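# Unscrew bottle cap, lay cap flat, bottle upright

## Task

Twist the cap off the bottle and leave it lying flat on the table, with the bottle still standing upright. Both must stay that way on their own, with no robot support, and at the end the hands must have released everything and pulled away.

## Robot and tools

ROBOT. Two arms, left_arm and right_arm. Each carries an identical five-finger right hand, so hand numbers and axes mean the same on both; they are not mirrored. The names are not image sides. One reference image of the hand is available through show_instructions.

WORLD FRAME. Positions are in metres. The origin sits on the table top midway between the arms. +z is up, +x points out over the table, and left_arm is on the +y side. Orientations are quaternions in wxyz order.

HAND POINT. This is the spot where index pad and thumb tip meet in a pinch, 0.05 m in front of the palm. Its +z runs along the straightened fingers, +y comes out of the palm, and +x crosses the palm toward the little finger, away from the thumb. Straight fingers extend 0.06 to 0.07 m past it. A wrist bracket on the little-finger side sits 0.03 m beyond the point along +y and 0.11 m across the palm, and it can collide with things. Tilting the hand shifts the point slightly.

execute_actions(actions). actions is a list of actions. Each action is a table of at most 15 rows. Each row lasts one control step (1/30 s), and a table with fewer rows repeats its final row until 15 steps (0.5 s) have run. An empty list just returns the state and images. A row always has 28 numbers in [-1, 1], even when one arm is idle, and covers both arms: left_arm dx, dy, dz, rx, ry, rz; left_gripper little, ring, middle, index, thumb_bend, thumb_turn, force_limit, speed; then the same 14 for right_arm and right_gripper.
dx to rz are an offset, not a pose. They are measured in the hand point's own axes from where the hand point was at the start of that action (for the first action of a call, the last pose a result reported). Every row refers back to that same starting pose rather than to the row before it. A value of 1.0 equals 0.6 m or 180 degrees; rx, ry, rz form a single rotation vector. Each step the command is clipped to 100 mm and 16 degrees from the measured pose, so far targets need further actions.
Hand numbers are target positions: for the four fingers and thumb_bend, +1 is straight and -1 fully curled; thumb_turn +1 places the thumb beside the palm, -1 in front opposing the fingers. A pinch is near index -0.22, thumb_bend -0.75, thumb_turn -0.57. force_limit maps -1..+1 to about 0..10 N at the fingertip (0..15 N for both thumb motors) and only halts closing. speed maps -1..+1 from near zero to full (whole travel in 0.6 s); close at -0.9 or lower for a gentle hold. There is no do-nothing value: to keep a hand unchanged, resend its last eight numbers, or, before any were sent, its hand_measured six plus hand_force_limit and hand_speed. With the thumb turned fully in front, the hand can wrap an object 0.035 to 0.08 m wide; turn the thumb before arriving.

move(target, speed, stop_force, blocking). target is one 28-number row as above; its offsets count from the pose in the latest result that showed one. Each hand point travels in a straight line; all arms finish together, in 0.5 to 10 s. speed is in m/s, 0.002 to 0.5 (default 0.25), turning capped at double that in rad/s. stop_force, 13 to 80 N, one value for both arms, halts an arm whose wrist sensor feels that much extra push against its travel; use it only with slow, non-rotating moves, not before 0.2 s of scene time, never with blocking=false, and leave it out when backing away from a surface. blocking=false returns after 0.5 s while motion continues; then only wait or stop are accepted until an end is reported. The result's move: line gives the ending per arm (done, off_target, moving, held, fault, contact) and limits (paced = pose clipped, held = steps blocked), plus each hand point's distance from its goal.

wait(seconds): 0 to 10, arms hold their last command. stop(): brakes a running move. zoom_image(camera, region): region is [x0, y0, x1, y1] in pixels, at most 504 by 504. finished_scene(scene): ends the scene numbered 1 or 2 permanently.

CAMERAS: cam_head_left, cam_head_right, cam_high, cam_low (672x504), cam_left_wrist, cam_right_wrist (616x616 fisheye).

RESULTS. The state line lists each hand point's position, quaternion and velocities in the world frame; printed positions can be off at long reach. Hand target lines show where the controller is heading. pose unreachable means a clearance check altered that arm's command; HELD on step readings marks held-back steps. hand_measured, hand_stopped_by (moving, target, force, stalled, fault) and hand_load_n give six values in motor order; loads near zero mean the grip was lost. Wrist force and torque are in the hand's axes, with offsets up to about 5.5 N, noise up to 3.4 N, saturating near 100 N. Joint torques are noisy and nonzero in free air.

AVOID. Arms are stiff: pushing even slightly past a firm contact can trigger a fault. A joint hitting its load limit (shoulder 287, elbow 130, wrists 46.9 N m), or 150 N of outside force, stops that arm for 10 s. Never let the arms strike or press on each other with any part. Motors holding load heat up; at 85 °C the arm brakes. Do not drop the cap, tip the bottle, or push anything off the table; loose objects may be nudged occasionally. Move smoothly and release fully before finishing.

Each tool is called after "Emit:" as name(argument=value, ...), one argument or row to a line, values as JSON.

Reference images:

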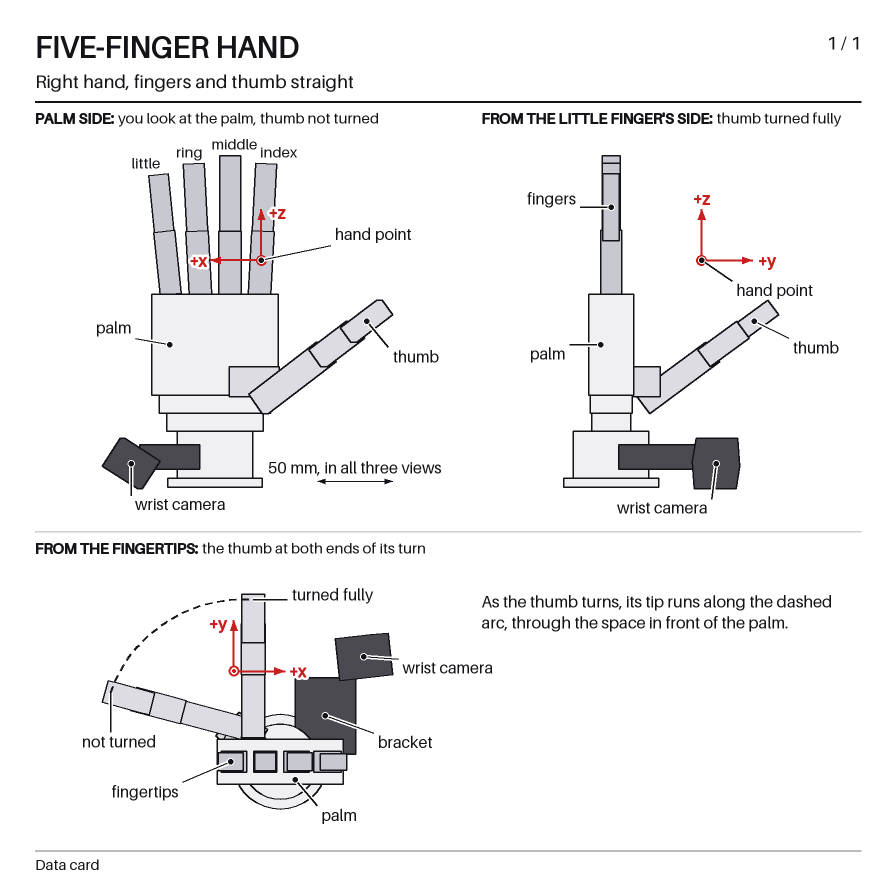

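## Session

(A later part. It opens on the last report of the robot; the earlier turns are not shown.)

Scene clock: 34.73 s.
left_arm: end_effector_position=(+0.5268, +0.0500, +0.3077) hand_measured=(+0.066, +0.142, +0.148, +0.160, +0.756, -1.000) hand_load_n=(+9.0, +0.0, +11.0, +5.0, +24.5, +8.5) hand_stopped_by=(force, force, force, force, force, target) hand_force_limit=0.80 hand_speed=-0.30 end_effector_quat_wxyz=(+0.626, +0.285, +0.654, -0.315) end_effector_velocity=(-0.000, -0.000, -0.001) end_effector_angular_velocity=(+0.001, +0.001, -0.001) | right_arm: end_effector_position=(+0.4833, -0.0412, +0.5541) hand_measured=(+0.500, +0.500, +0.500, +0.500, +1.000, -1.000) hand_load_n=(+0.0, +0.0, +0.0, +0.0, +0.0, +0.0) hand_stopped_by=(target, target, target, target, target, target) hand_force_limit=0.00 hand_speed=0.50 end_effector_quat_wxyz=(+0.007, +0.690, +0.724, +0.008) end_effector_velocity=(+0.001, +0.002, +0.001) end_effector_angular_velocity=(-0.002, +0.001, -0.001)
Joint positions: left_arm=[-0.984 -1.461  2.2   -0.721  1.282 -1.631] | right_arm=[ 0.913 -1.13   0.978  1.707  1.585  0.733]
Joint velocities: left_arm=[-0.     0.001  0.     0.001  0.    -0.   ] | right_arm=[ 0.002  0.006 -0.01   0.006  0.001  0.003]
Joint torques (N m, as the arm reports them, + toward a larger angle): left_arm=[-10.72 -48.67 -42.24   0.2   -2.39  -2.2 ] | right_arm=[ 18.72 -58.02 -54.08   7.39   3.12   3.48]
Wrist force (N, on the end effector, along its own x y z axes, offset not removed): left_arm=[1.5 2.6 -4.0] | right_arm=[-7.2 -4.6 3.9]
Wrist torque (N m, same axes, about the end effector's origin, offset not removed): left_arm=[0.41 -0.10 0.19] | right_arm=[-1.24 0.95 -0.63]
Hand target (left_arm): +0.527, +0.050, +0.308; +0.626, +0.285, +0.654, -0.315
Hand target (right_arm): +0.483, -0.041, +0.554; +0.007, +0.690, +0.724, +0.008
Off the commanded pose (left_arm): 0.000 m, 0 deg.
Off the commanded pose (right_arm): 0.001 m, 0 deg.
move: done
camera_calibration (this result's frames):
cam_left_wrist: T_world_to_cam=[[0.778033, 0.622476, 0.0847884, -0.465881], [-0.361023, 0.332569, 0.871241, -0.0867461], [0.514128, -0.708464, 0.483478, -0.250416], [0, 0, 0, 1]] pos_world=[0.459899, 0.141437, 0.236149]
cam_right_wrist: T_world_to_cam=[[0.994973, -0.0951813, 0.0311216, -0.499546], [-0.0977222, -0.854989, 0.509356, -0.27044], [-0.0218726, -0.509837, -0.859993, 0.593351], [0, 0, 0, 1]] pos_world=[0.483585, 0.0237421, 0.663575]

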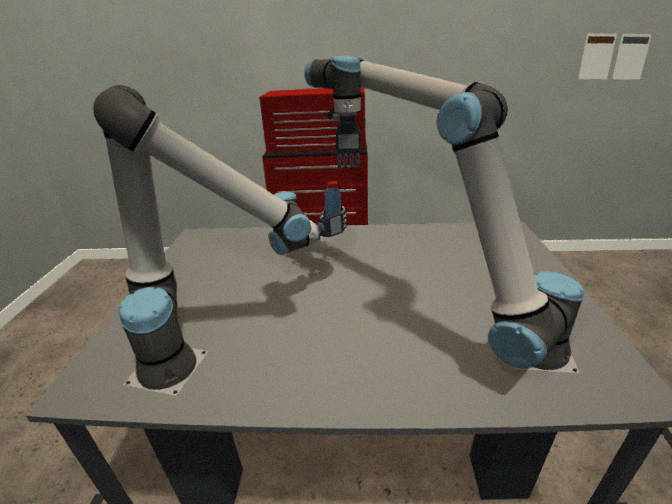

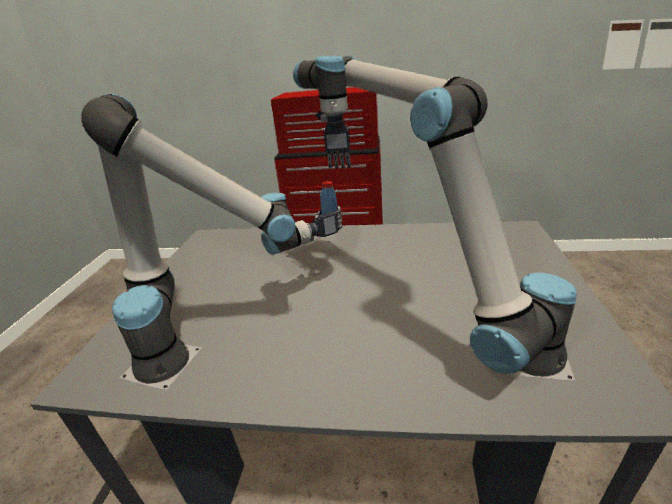

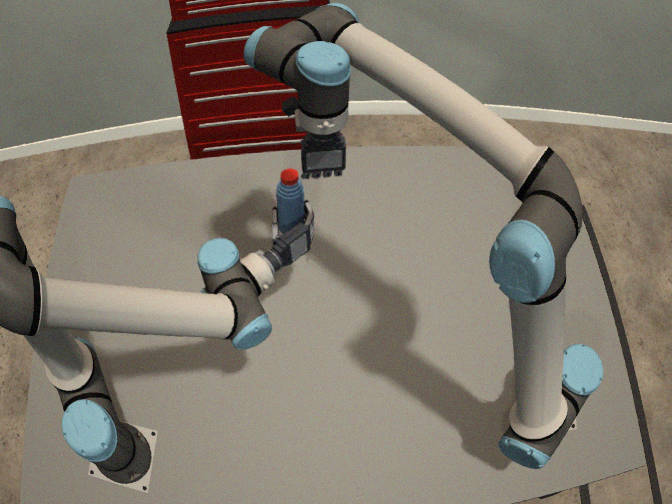

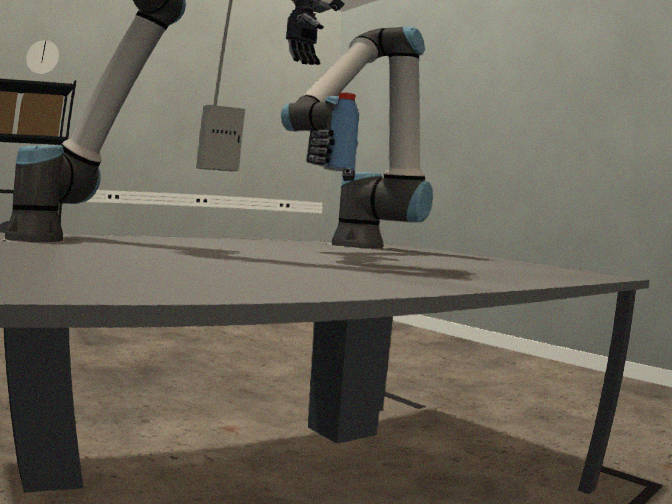

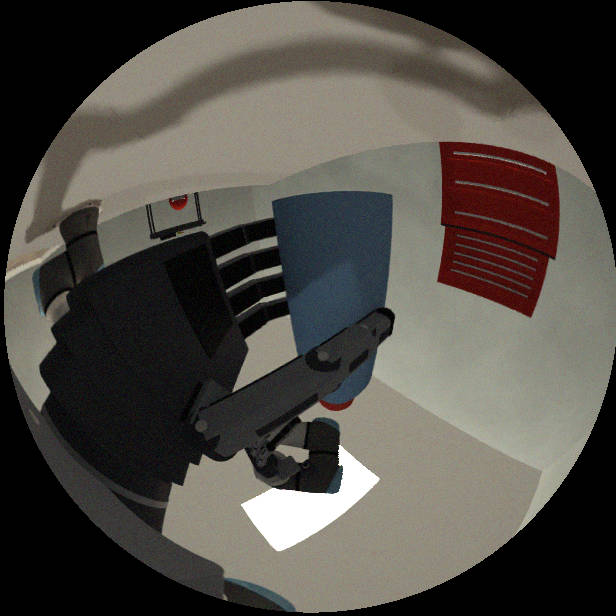

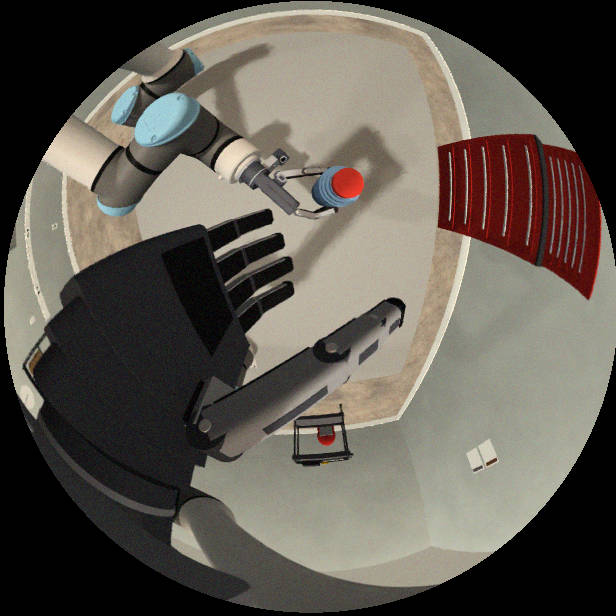

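Emit:
move(
  target=[0,0,0,0,0,0,-1,-1,-1,-1,-1,-1,0.8,-0.3,0.135,0.095,0.09,0,0,0,0.5,0.5,0.5,0.5,1,-1,0,0.5],
  speed=0.2,
)

Scene clock: 36.13 s.
left_arm: end_effector_position=(+0.5268, +0.0500, +0.3077) hand_measured=(+0.066, +0.142, +0.148, +0.160, +0.756, -1.000) hand_load_n=(+9.0, +0.0, +11.0, +5.0, +24.5, +8.5) hand_stopped_by=(force, force, force, force, force, target) hand_force_limit=0.80 hand_speed=-0.30 end_effector_quat_wxyz=(+0.626, +0.285, +0.654, -0.315) end_effector_velocity=(-0.000, +0.000, +0.000) end_effector_angular_velocity=(-0.000, -0.000, -0.000) | right_arm: end_effector_position=(+0.5373, +0.0422, +0.5015) hand_measured=(+0.500, +0.500, +0.500, +0.500, +1.000, -1.000) hand_load_n=(+0.0, +0.0, +0.0, +0.0, +0.0, +0.0) hand_stopped_by=(target, target, target, target, target, target) hand_force_limit=0.00 hand_speed=0.50 end_effector_quat_wxyz=(+0.007, +0.690, +0.724, +0.008) end_effector_velocity=(+0.001, +0.002, -0.001) end_effector_angular_velocity=(-0.001, -0.000, -0.000)
Joint positions: left_arm=[-0.984 -1.461  2.2   -0.721  1.282 -1.631] | right_arm=[ 0.939 -0.933  0.764  1.724  1.586  0.76 ]
Joint velocities: left_arm=[ 0.    -0.001  0.001 -0.001  0.    -0.   ] | right_arm=[ 0.001  0.005 -0.007  0.003  0.     0.001]
Joint torques (N m, as the arm reports them, + toward a larger angle): left_arm=[-10.56 -48.67 -43.05   0.05  -2.3   -1.87] | right_arm=[ 19.46 -72.98 -53.58   7.43   3.07   3.21]
Wrist force (N, on the end effector, along its own x y z axes, offset not removed): left_arm=[-1.3 -0.2 -1.8] | right_arm=[-4.4 -1.3 0.1]
Wrist torque (N m, same axes, about the end effector's origin, offset not removed): left_arm=[-0.13 0.33 -0.09] | right_arm=[-0.31 0.84 -0.41]
Hand target (left_arm): +0.527, +0.050, +0.308; +0.626, +0.285, +0.654, -0.315
Hand target (right_arm): +0.537, +0.042, +0.501; +0.007, +0.690, +0.724, +0.008
Off the commanded pose (left_arm): 0.000 m, 0 deg.
Off the commanded pose (right_arm): 0.000 m, 0 deg.
move: done
camera_calibration (this result's frames):
cam_left_wrist: T_world_to_cam=[[0.778033, 0.622475, 0.0847883, -0.46588], [-0.361022, 0.332569, 0.871241, -0.0867466], [0.514128, -0.708465, 0.483477, -0.250416], [0, 0, 0, 1]] pos_world=[0.459899, 0.141437, 0.236149]
cam_right_wrist: T_world_to_cam=[[0.994974, -0.0951501, 0.0312017, -0.543755], [-0.0977378, -0.855026, 0.509292, -0.166951], [-0.0217809, -0.509781, -0.860028, 0.591769], [0, 0, 0, 1]] pos_world=[0.537594, 0.107187, 0.610931]

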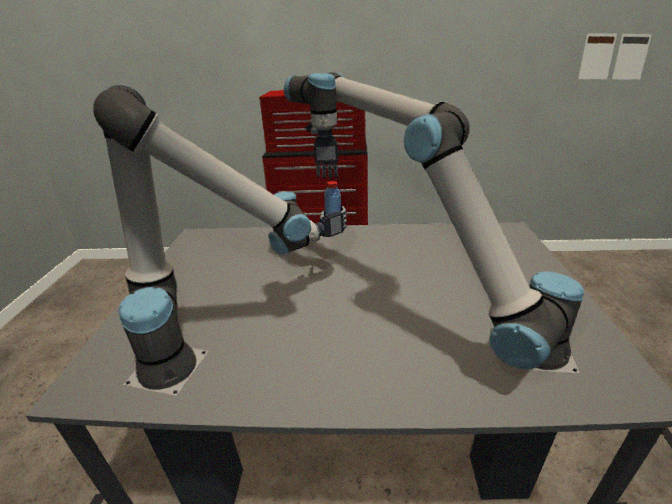

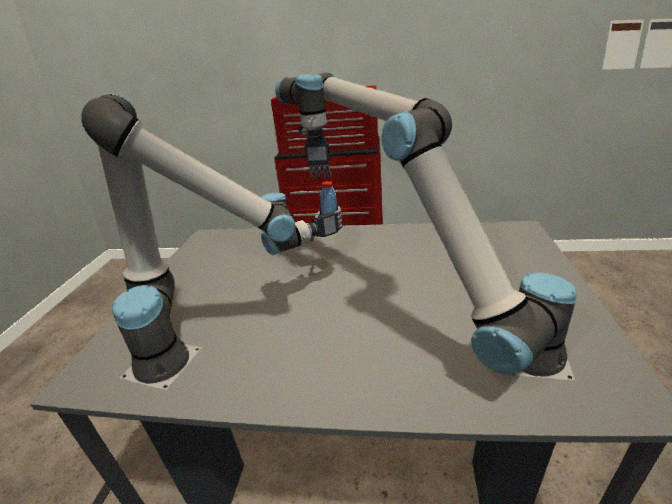

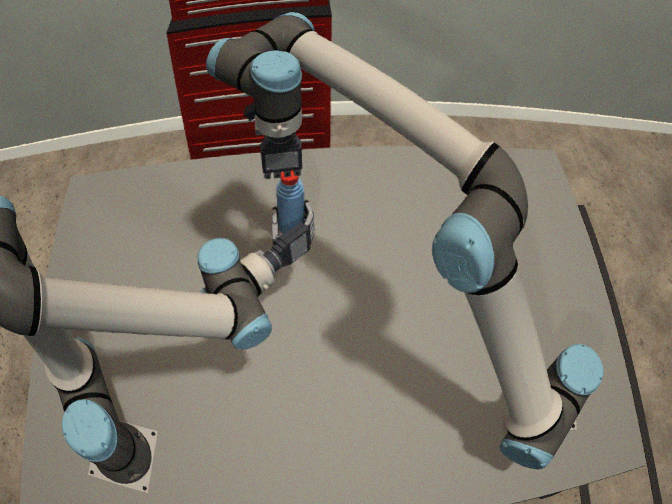

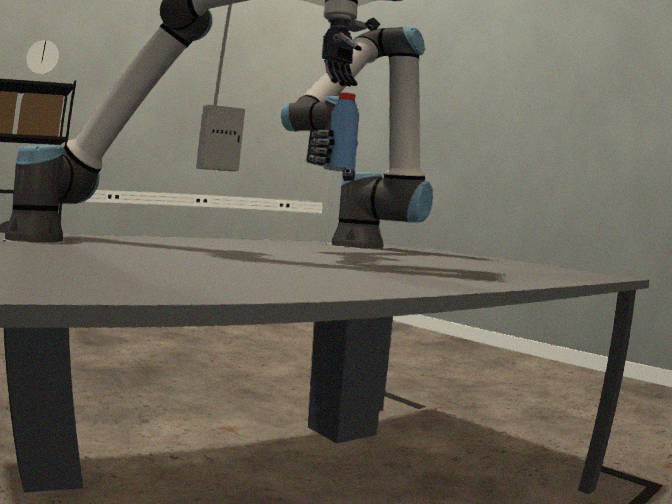

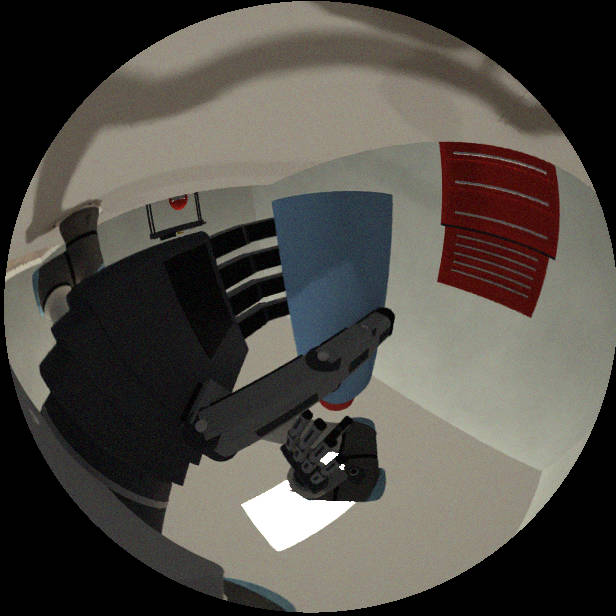

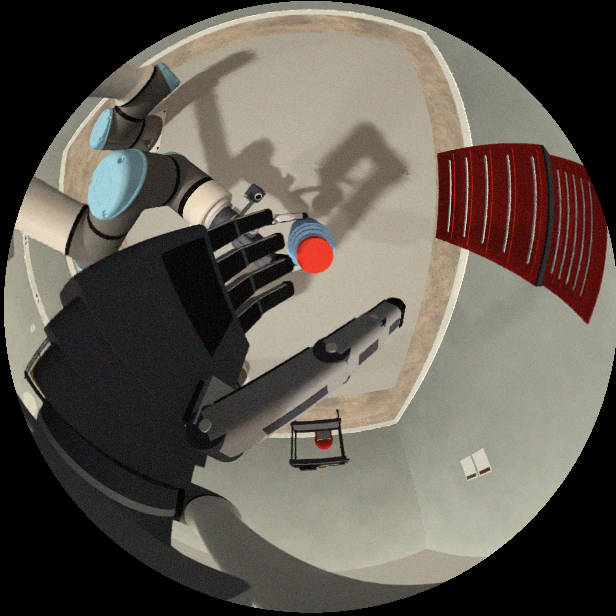

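Emit:
move(
  target=[0,0,0,0,0,0,-1,-1,-1,-1,-1,-1,0.8,-0.3,0.005,0.0,0.155,0,0,0,0.5,0.5,0.5,0.5,1,-1,0,0.5],
  speed=0.05,
  stop_force=15,
)

Scene clock: 38.23 s.
left_arm: end_effector_position=(+0.5268, +0.0500, +0.3077) hand_measured=(+0.064, +0.142, +0.148, +0.160, +0.758, -1.000) hand_load_n=(+2.5, +0.0, +13.0, +8.5, +23.5, +0.0) hand_stopped_by=(force, force, force, force, force, target) hand_force_limit=0.80 hand_speed=-0.30 end_effector_quat_wxyz=(+0.626, +0.285, +0.654, -0.315) end_effector_velocity=(-0.000, -0.000, -0.002) end_effector_angular_velocity=(+0.003, +0.001, -0.000) | right_arm: end_effector_position=(+0.5385, +0.0443, +0.4454) hand_measured=(+0.500, +0.500, +0.500, +0.500, +1.000, -1.000) hand_load_n=(+0.0, +0.0, +0.0, +0.0, +0.0, +0.0) hand_stopped_by=(target, target, target, target, target, target) hand_force_limit=0.00 hand_speed=0.50 end_effector_quat_wxyz=(+0.007, +0.690, +0.724, +0.008) end_effector_velocity=(+0.000, +0.001, +0.003) end_effector_angular_velocity=(+0.003, -0.002, +0.000)
Joint positions: left_arm=[-0.984 -1.461  2.2   -0.721  1.282 -1.631] | right_arm=[ 0.94  -0.942  0.878  1.62   1.586  0.76 ]
Joint velocities: left_arm=[-0.     0.002 -0.     0.001  0.     0.   ] | right_arm=[-0.     0.    -0.006  0.003 -0.    -0.   ]
Joint torques (N m, as the arm reports them, + toward a larger angle): left_arm=[-10.19 -46.36 -40.64  -3.43  -0.64   1.75] | right_arm=[  9.8  -72.82 -53.98   7.39   1.63  -0.36]
Wrist force (N, on the end effector, along its own x y z axes, offset not removed): left_arm=[0.6 0.5 -2.8] | right_arm=[3.7 1.2 1.4]
Wrist torque (N m, same axes, about the end effector's origin, offset not removed): left_arm=[0.09 0.00 0.08] | right_arm=[-0.07 -0.65 0.42]
Hand target (left_arm): +0.527, +0.050, +0.308; +0.626, +0.285, +0.654, -0.315
Hand target (right_arm): +0.539, +0.044, +0.446; +0.007, +0.690, +0.724, +0.008
Off the commanded pose (left_arm): 0.000 m, 0 deg.
Off the commanded pose (right_arm): 0.037 m, 0 deg.
move: contact (right_arm)
camera_calibration (this result's frames):
cam_left_wrist: T_world_to_cam=[[0.778014, 0.622503, 0.0847614, -0.465872], [-0.361024, 0.332584, 0.871234, -0.0867502], [0.514156, -0.708433, 0.483494, -0.250445], [0, 0, 0, 1]] pos_world=[0.459903, 0.141435, 0.236156]
cam_right_wrist: T_world_to_cam=[[0.994975, -0.0951979, 0.0310308, -0.542925], [-0.0976854, -0.854882, 0.509543, -0.136666], [-0.0219797, -0.510014, -0.859885, 0.544618], [0, 0, 0, 1]] pos_world=[0.538817, 0.109244, 0.554794]

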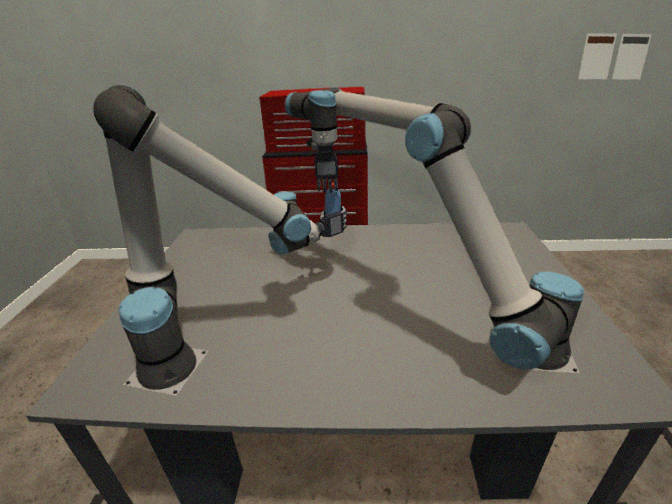

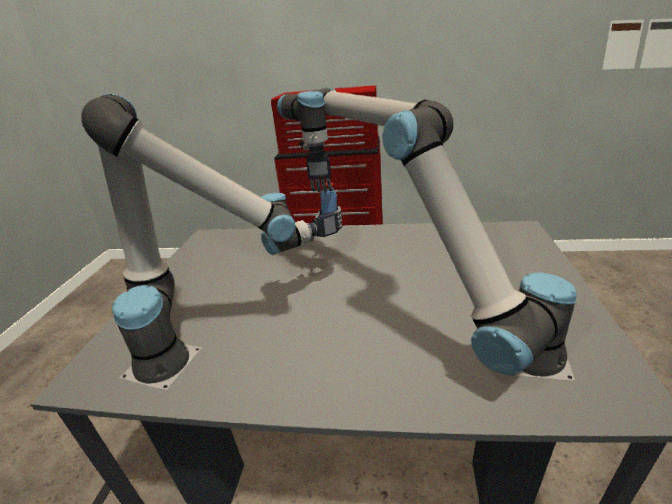

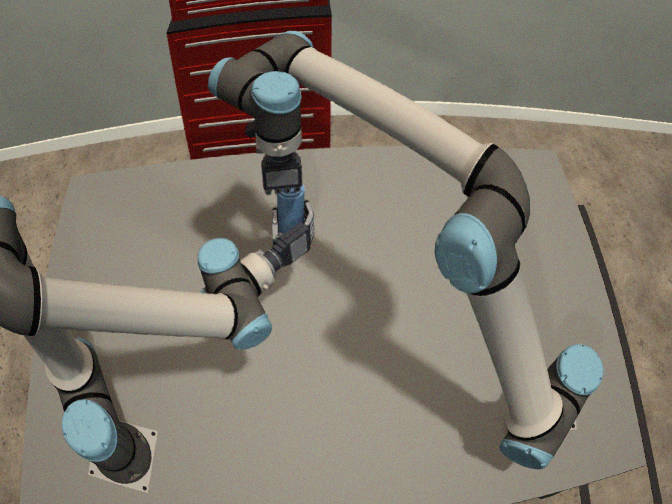

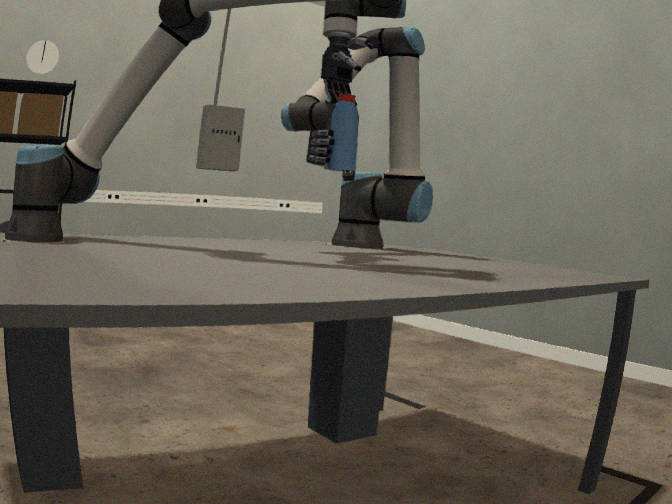

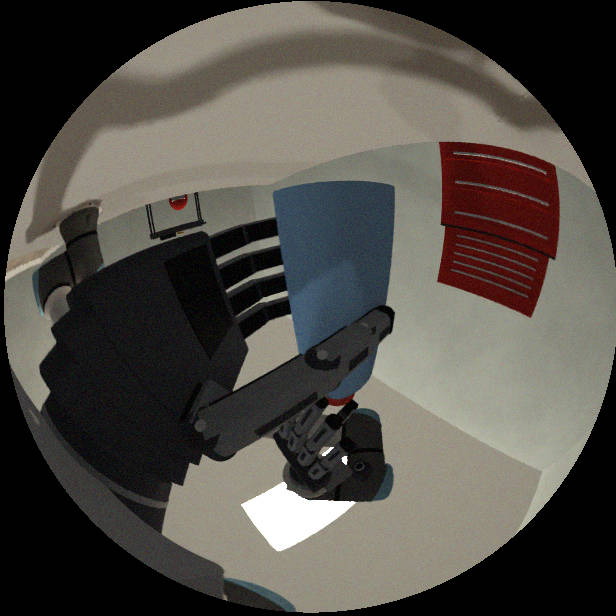

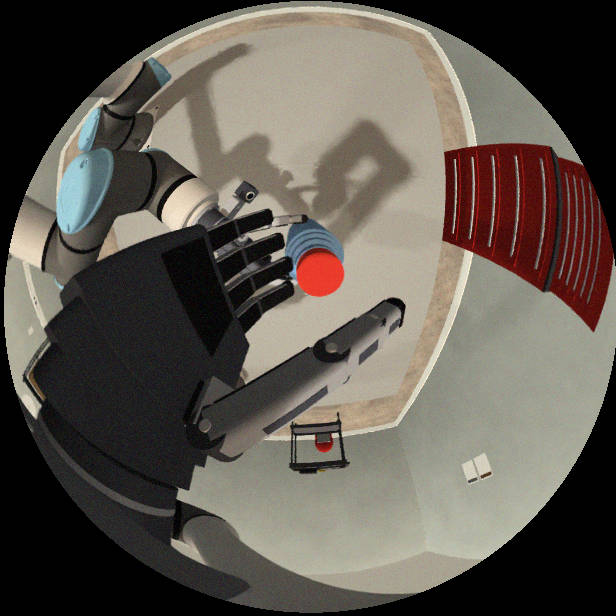

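Emit:
move(
  target=[0,0,0,0,0,0,-1,-1,-1,-1,-1,-1,0.8,-0.3,0.015,0.005,-0.06,0,0,-0.87,0.5,0.5,0.5,0.5,1,-1,0,0.5],
  speed=0.5,
)

Emit:
move(
  target=[0,0,0,0,0,0,-1,-1,-1,-1,-1,-1,0.8,-0.3,0,0,0,0.28,0,0,-1,-1,0.3,0.3,0.3,-1,0,0.5],
  speed=0.4,
)

Scene clock: 42.30 s.
left_arm: end_effector_position=(+0.5268, +0.0500, +0.3077) hand_measured=(+0.064, +0.142, +0.148, +0.160, +0.758, -1.000) hand_load_n=(+2.5, +0.0, +13.0, +8.5, +23.5, +0.0) hand_stopped_by=(force, force, force, force, force, target) hand_force_limit=0.80 hand_speed=-0.30 end_effector_quat_wxyz=(+0.626, +0.285, +0.654, -0.315) end_effector_velocity=(-0.000, -0.000, -0.000) end_effector_angular_velocity=(-0.000, -0.000, -0.001) | right_arm: end_effector_position=(+0.5403, +0.0533, +0.4815) hand_measured=(+0.500, +0.500, +0.500, +0.500, +1.000, -1.000) hand_load_n=(+0.0, +0.0, +0.0, +0.0, +0.0, +0.0) hand_stopped_by=(target, target, target, target, target, target) hand_force_limit=0.00 hand_speed=0.50 end_effector_quat_wxyz=(+0.009, -0.568, +0.823, -0.006) end_effector_velocity=(-0.000, +0.000, +0.001) end_effector_angular_velocity=(-0.000, +0.001, +0.017)
Joint positions: left_arm=[-0.984 -1.461  2.2   -0.721  1.282 -1.631] | right_arm=[ 0.788 -0.915  0.765  1.703  1.583 -2.123]
Joint velocities: left_arm=[-0.001 -0.     0.001 -0.001  0.     0.   ] | right_arm=[ 0.001  0.004 -0.007  0.004 -0.001 -0.017]
Joint torques (N m, as the arm reports them, + toward a larger angle): left_arm=[-10.47 -47.66 -39.23  -3.33   0.97  -2.21] | right_arm=[ 17.65 -72.54 -55.13   7.94  -3.28  -3.78]
Wrist force (N, on the end effector, along its own x y z axes, offset not removed): left_arm=[-0.3 -1.0 -2.1] | right_arm=[1.2 -1.7 0.2]
Wrist torque (N m, same axes, about the end effector's origin, offset not removed): left_arm=[-0.26 0.14 -0.08] | right_arm=[-0.38 -0.13 0.15]
Hand target (left_arm): +0.527, +0.050, +0.308; +0.626, +0.285, +0.654, -0.315
Hand target (right_arm): +0.540, +0.053, +0.481; +0.009, -0.569, +0.823, -0.006
Off the commanded pose (left_arm): 0.000 m, 0 deg.
Off the commanded pose (right_arm): 0.000 m, 0 deg.
move: done
camera_calibration (this result's frames):
cam_left_wrist: T_world_to_cam=[[0.778014, 0.622503, 0.084762, -0.465872], [-0.361025, 0.332584, 0.871234, -0.08675], [0.514155, -0.708433, 0.483494, -0.250445], [0, 0, 0, 1]] pos_world=[0.459903, 0.141435, 0.236156]
cam_right_wrist: T_world_to_cam=[[-0.874743, 0.484511, -0.00856133, 0.453387], [0.409291, 0.748167, 0.522232, -0.512612], [0.259433, 0.453315, -0.852761, 0.373461], [0, 0, 0, 1]] pos_world=[0.509517, -0.0054464, 0.590057]

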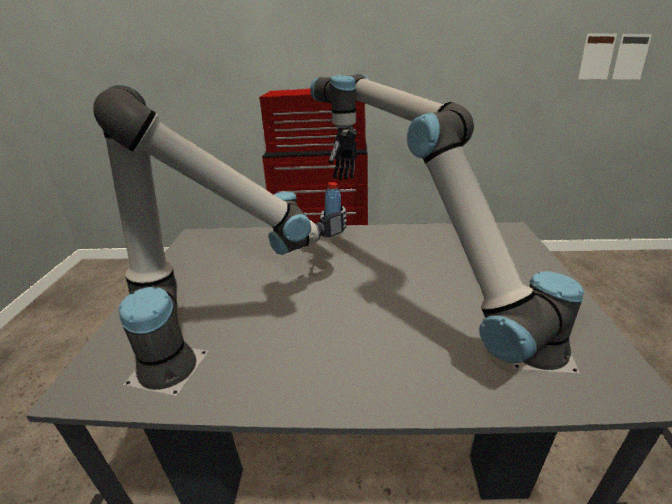

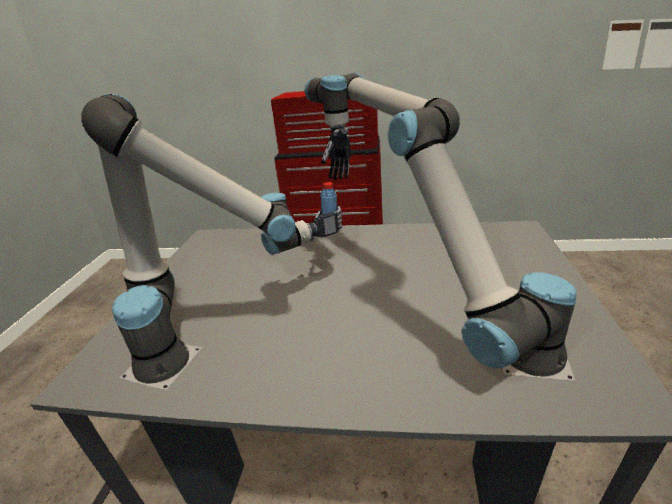

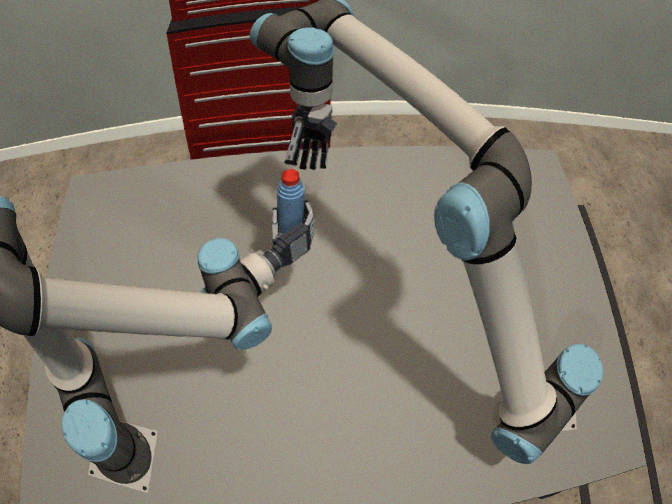

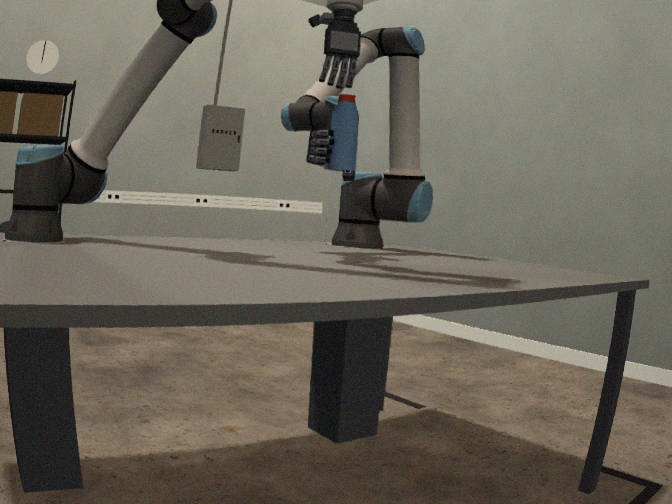

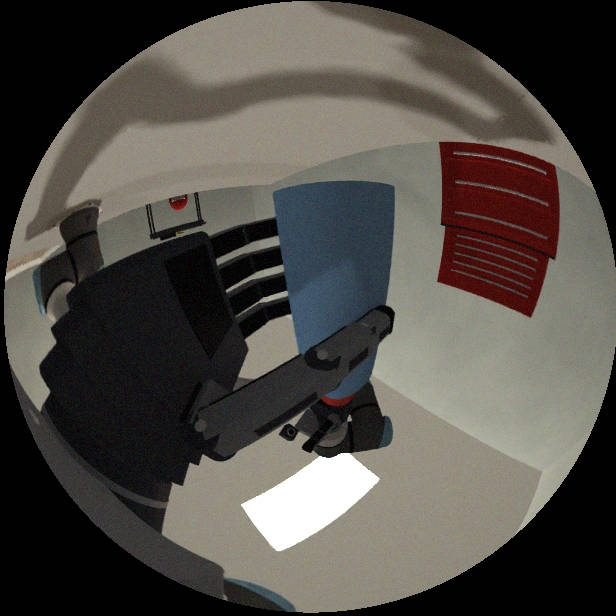

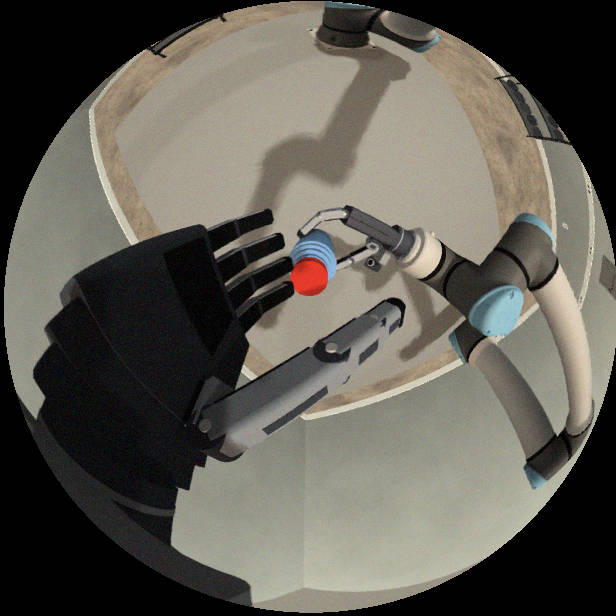

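Scene clock: 44.07 s.
left_arm: end_effector_position=(+0.5268, +0.0500, +0.3077) hand_measured=(+0.064, +0.142, +0.148, +0.160, +0.758, -1.000) hand_load_n=(+2.5, +0.0, +13.0, +8.5, +23.5, +0.0) hand_stopped_by=(force, force, force, force, force, target) hand_force_limit=0.80 hand_speed=-0.30 end_effector_quat_wxyz=(+0.626, +0.285, +0.654, -0.315) end_effector_velocity=(+0.000, -0.000, -0.001) end_effector_angular_velocity=(+0.002, +0.001, +0.000) | right_arm: end_effector_position=(+0.5403, +0.0534, +0.4815) hand_measured=(-1.000, -1.000, +0.300, +0.300, +0.300, -1.000) hand_load_n=(+0.0, +0.0, +0.0, +0.0, +0.0, +0.0) hand_stopped_by=(target, target, target, target, target, target) hand_force_limit=0.00 hand_speed=0.50 end_effector_quat_wxyz=(+0.250, -0.510, +0.743, -0.355) end_effector_velocity=(+0.000, +0.000, +0.000) end_effector_angular_velocity=(-0.004, -0.015, +0.002)
Joint positions: left_arm=[-0.984 -1.461  2.2   -0.721  1.282 -1.631] | right_arm=[ 1.048 -1.034  0.984  1.268  2.415 -2.018]
Joint velocities: left_arm=[ 0.     0.002 -0.001  0.001 -0.    -0.   ] | right_arm=[ 0.003 -0.002  0.006 -0.014  0.014 -0.005]
Joint torques (N m, as the arm reports them, + toward a larger angle): left_arm=[-11.44 -46.49 -38.71  -3.14   1.03  -1.92] | right_arm=[ 23.47 -93.03 -28.39   0.2    4.52  -3.6 ]
Wrist force (N, on the end effector, along its own x y z axes, offset not removed): left_arm=[2.3 0.3 -2.5] | right_arm=[1.2 -1.8 -4.1]
Wrist torque (N m, same axes, about the end effector's origin, offset not removed): left_arm=[-0.02 -0.13 0.15] | right_arm=[-0.20 0.06 0.11]
Hand target (left_arm): +0.527, +0.050, +0.308; +0.626, +0.285, +0.654, -0.315
Hand target (right_arm): +0.540, +0.053, +0.481; +0.250, -0.510, +0.742, -0.356
Off the commanded pose (left_arm): 0.000 m, 0 deg.
Off the commanded pose (right_arm): 0.000 m, 0 deg.
move: done
camera_calibration (this result's frames):
cam_left_wrist: T_world_to_cam=[[0.778014, 0.622503, 0.0847617, -0.465872], [-0.361025, 0.332584, 0.871234, -0.0867501], [0.514155, -0.708433, 0.483494, -0.250445], [0, 0, 0, 1]] pos_world=[0.459903, 0.141435, 0.236156]
cam_right_wrist: T_world_to_cam=[[-0.530915, 0.361214, -0.766586, 0.639104], [-0.000237452, 0.904543, 0.426383, -0.253624], [0.847425, 0.226555, -0.48015, -0.111544], [0, 0, 0, 1]] pos_world=[0.433775, 0.0238316, 0.544511]

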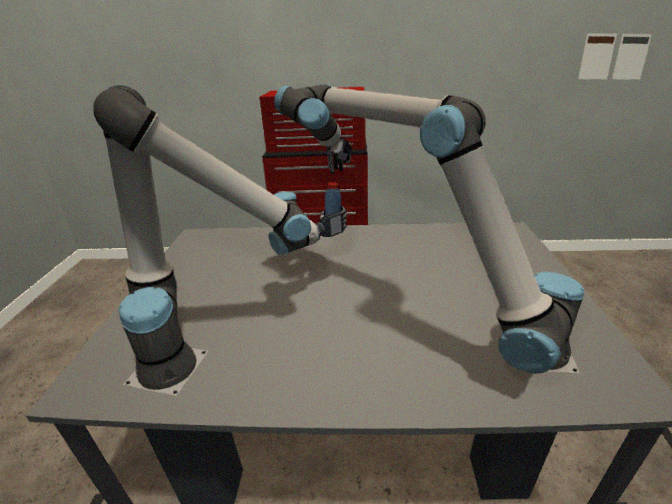

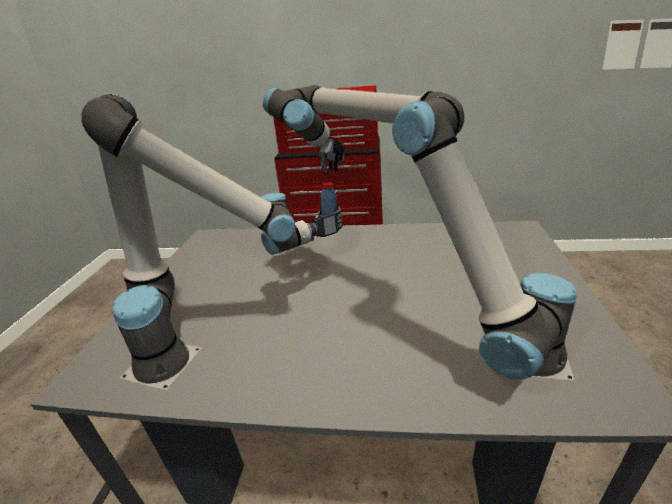

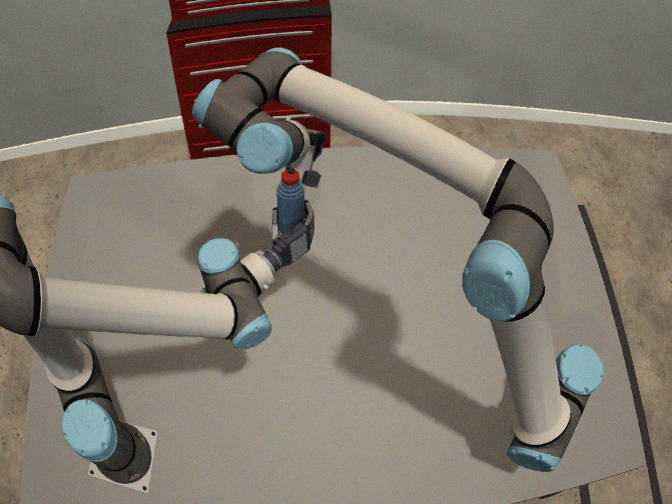

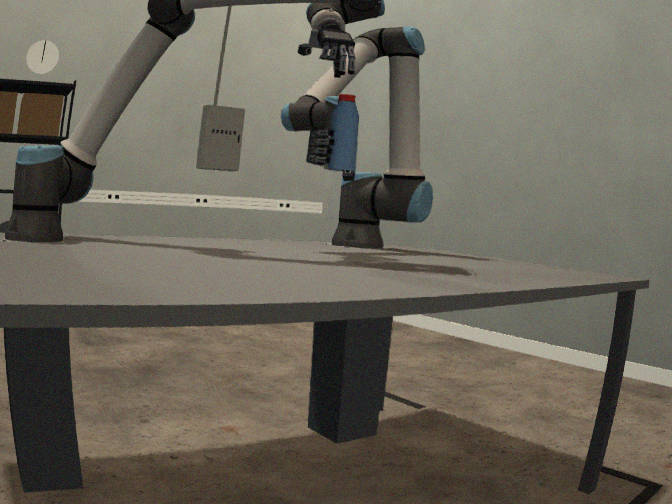

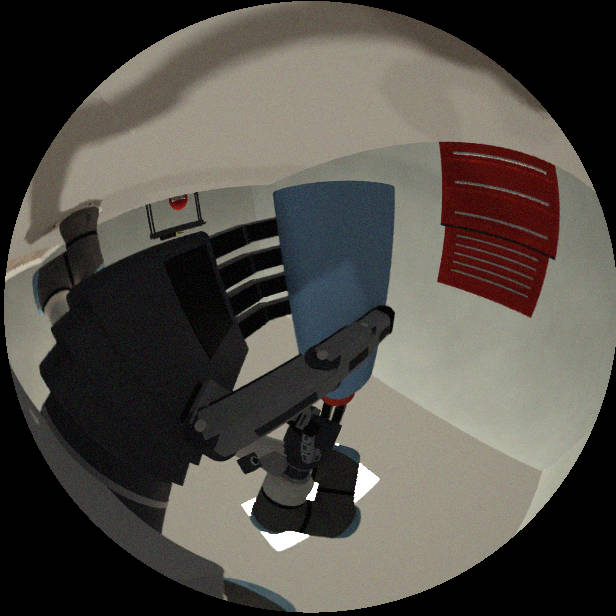

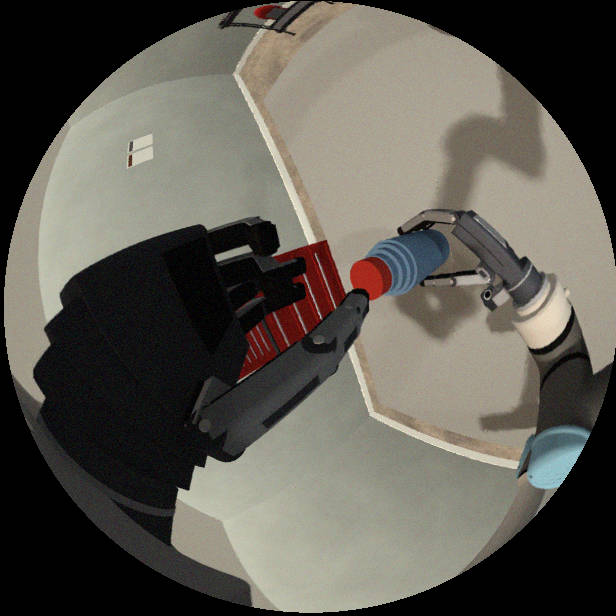

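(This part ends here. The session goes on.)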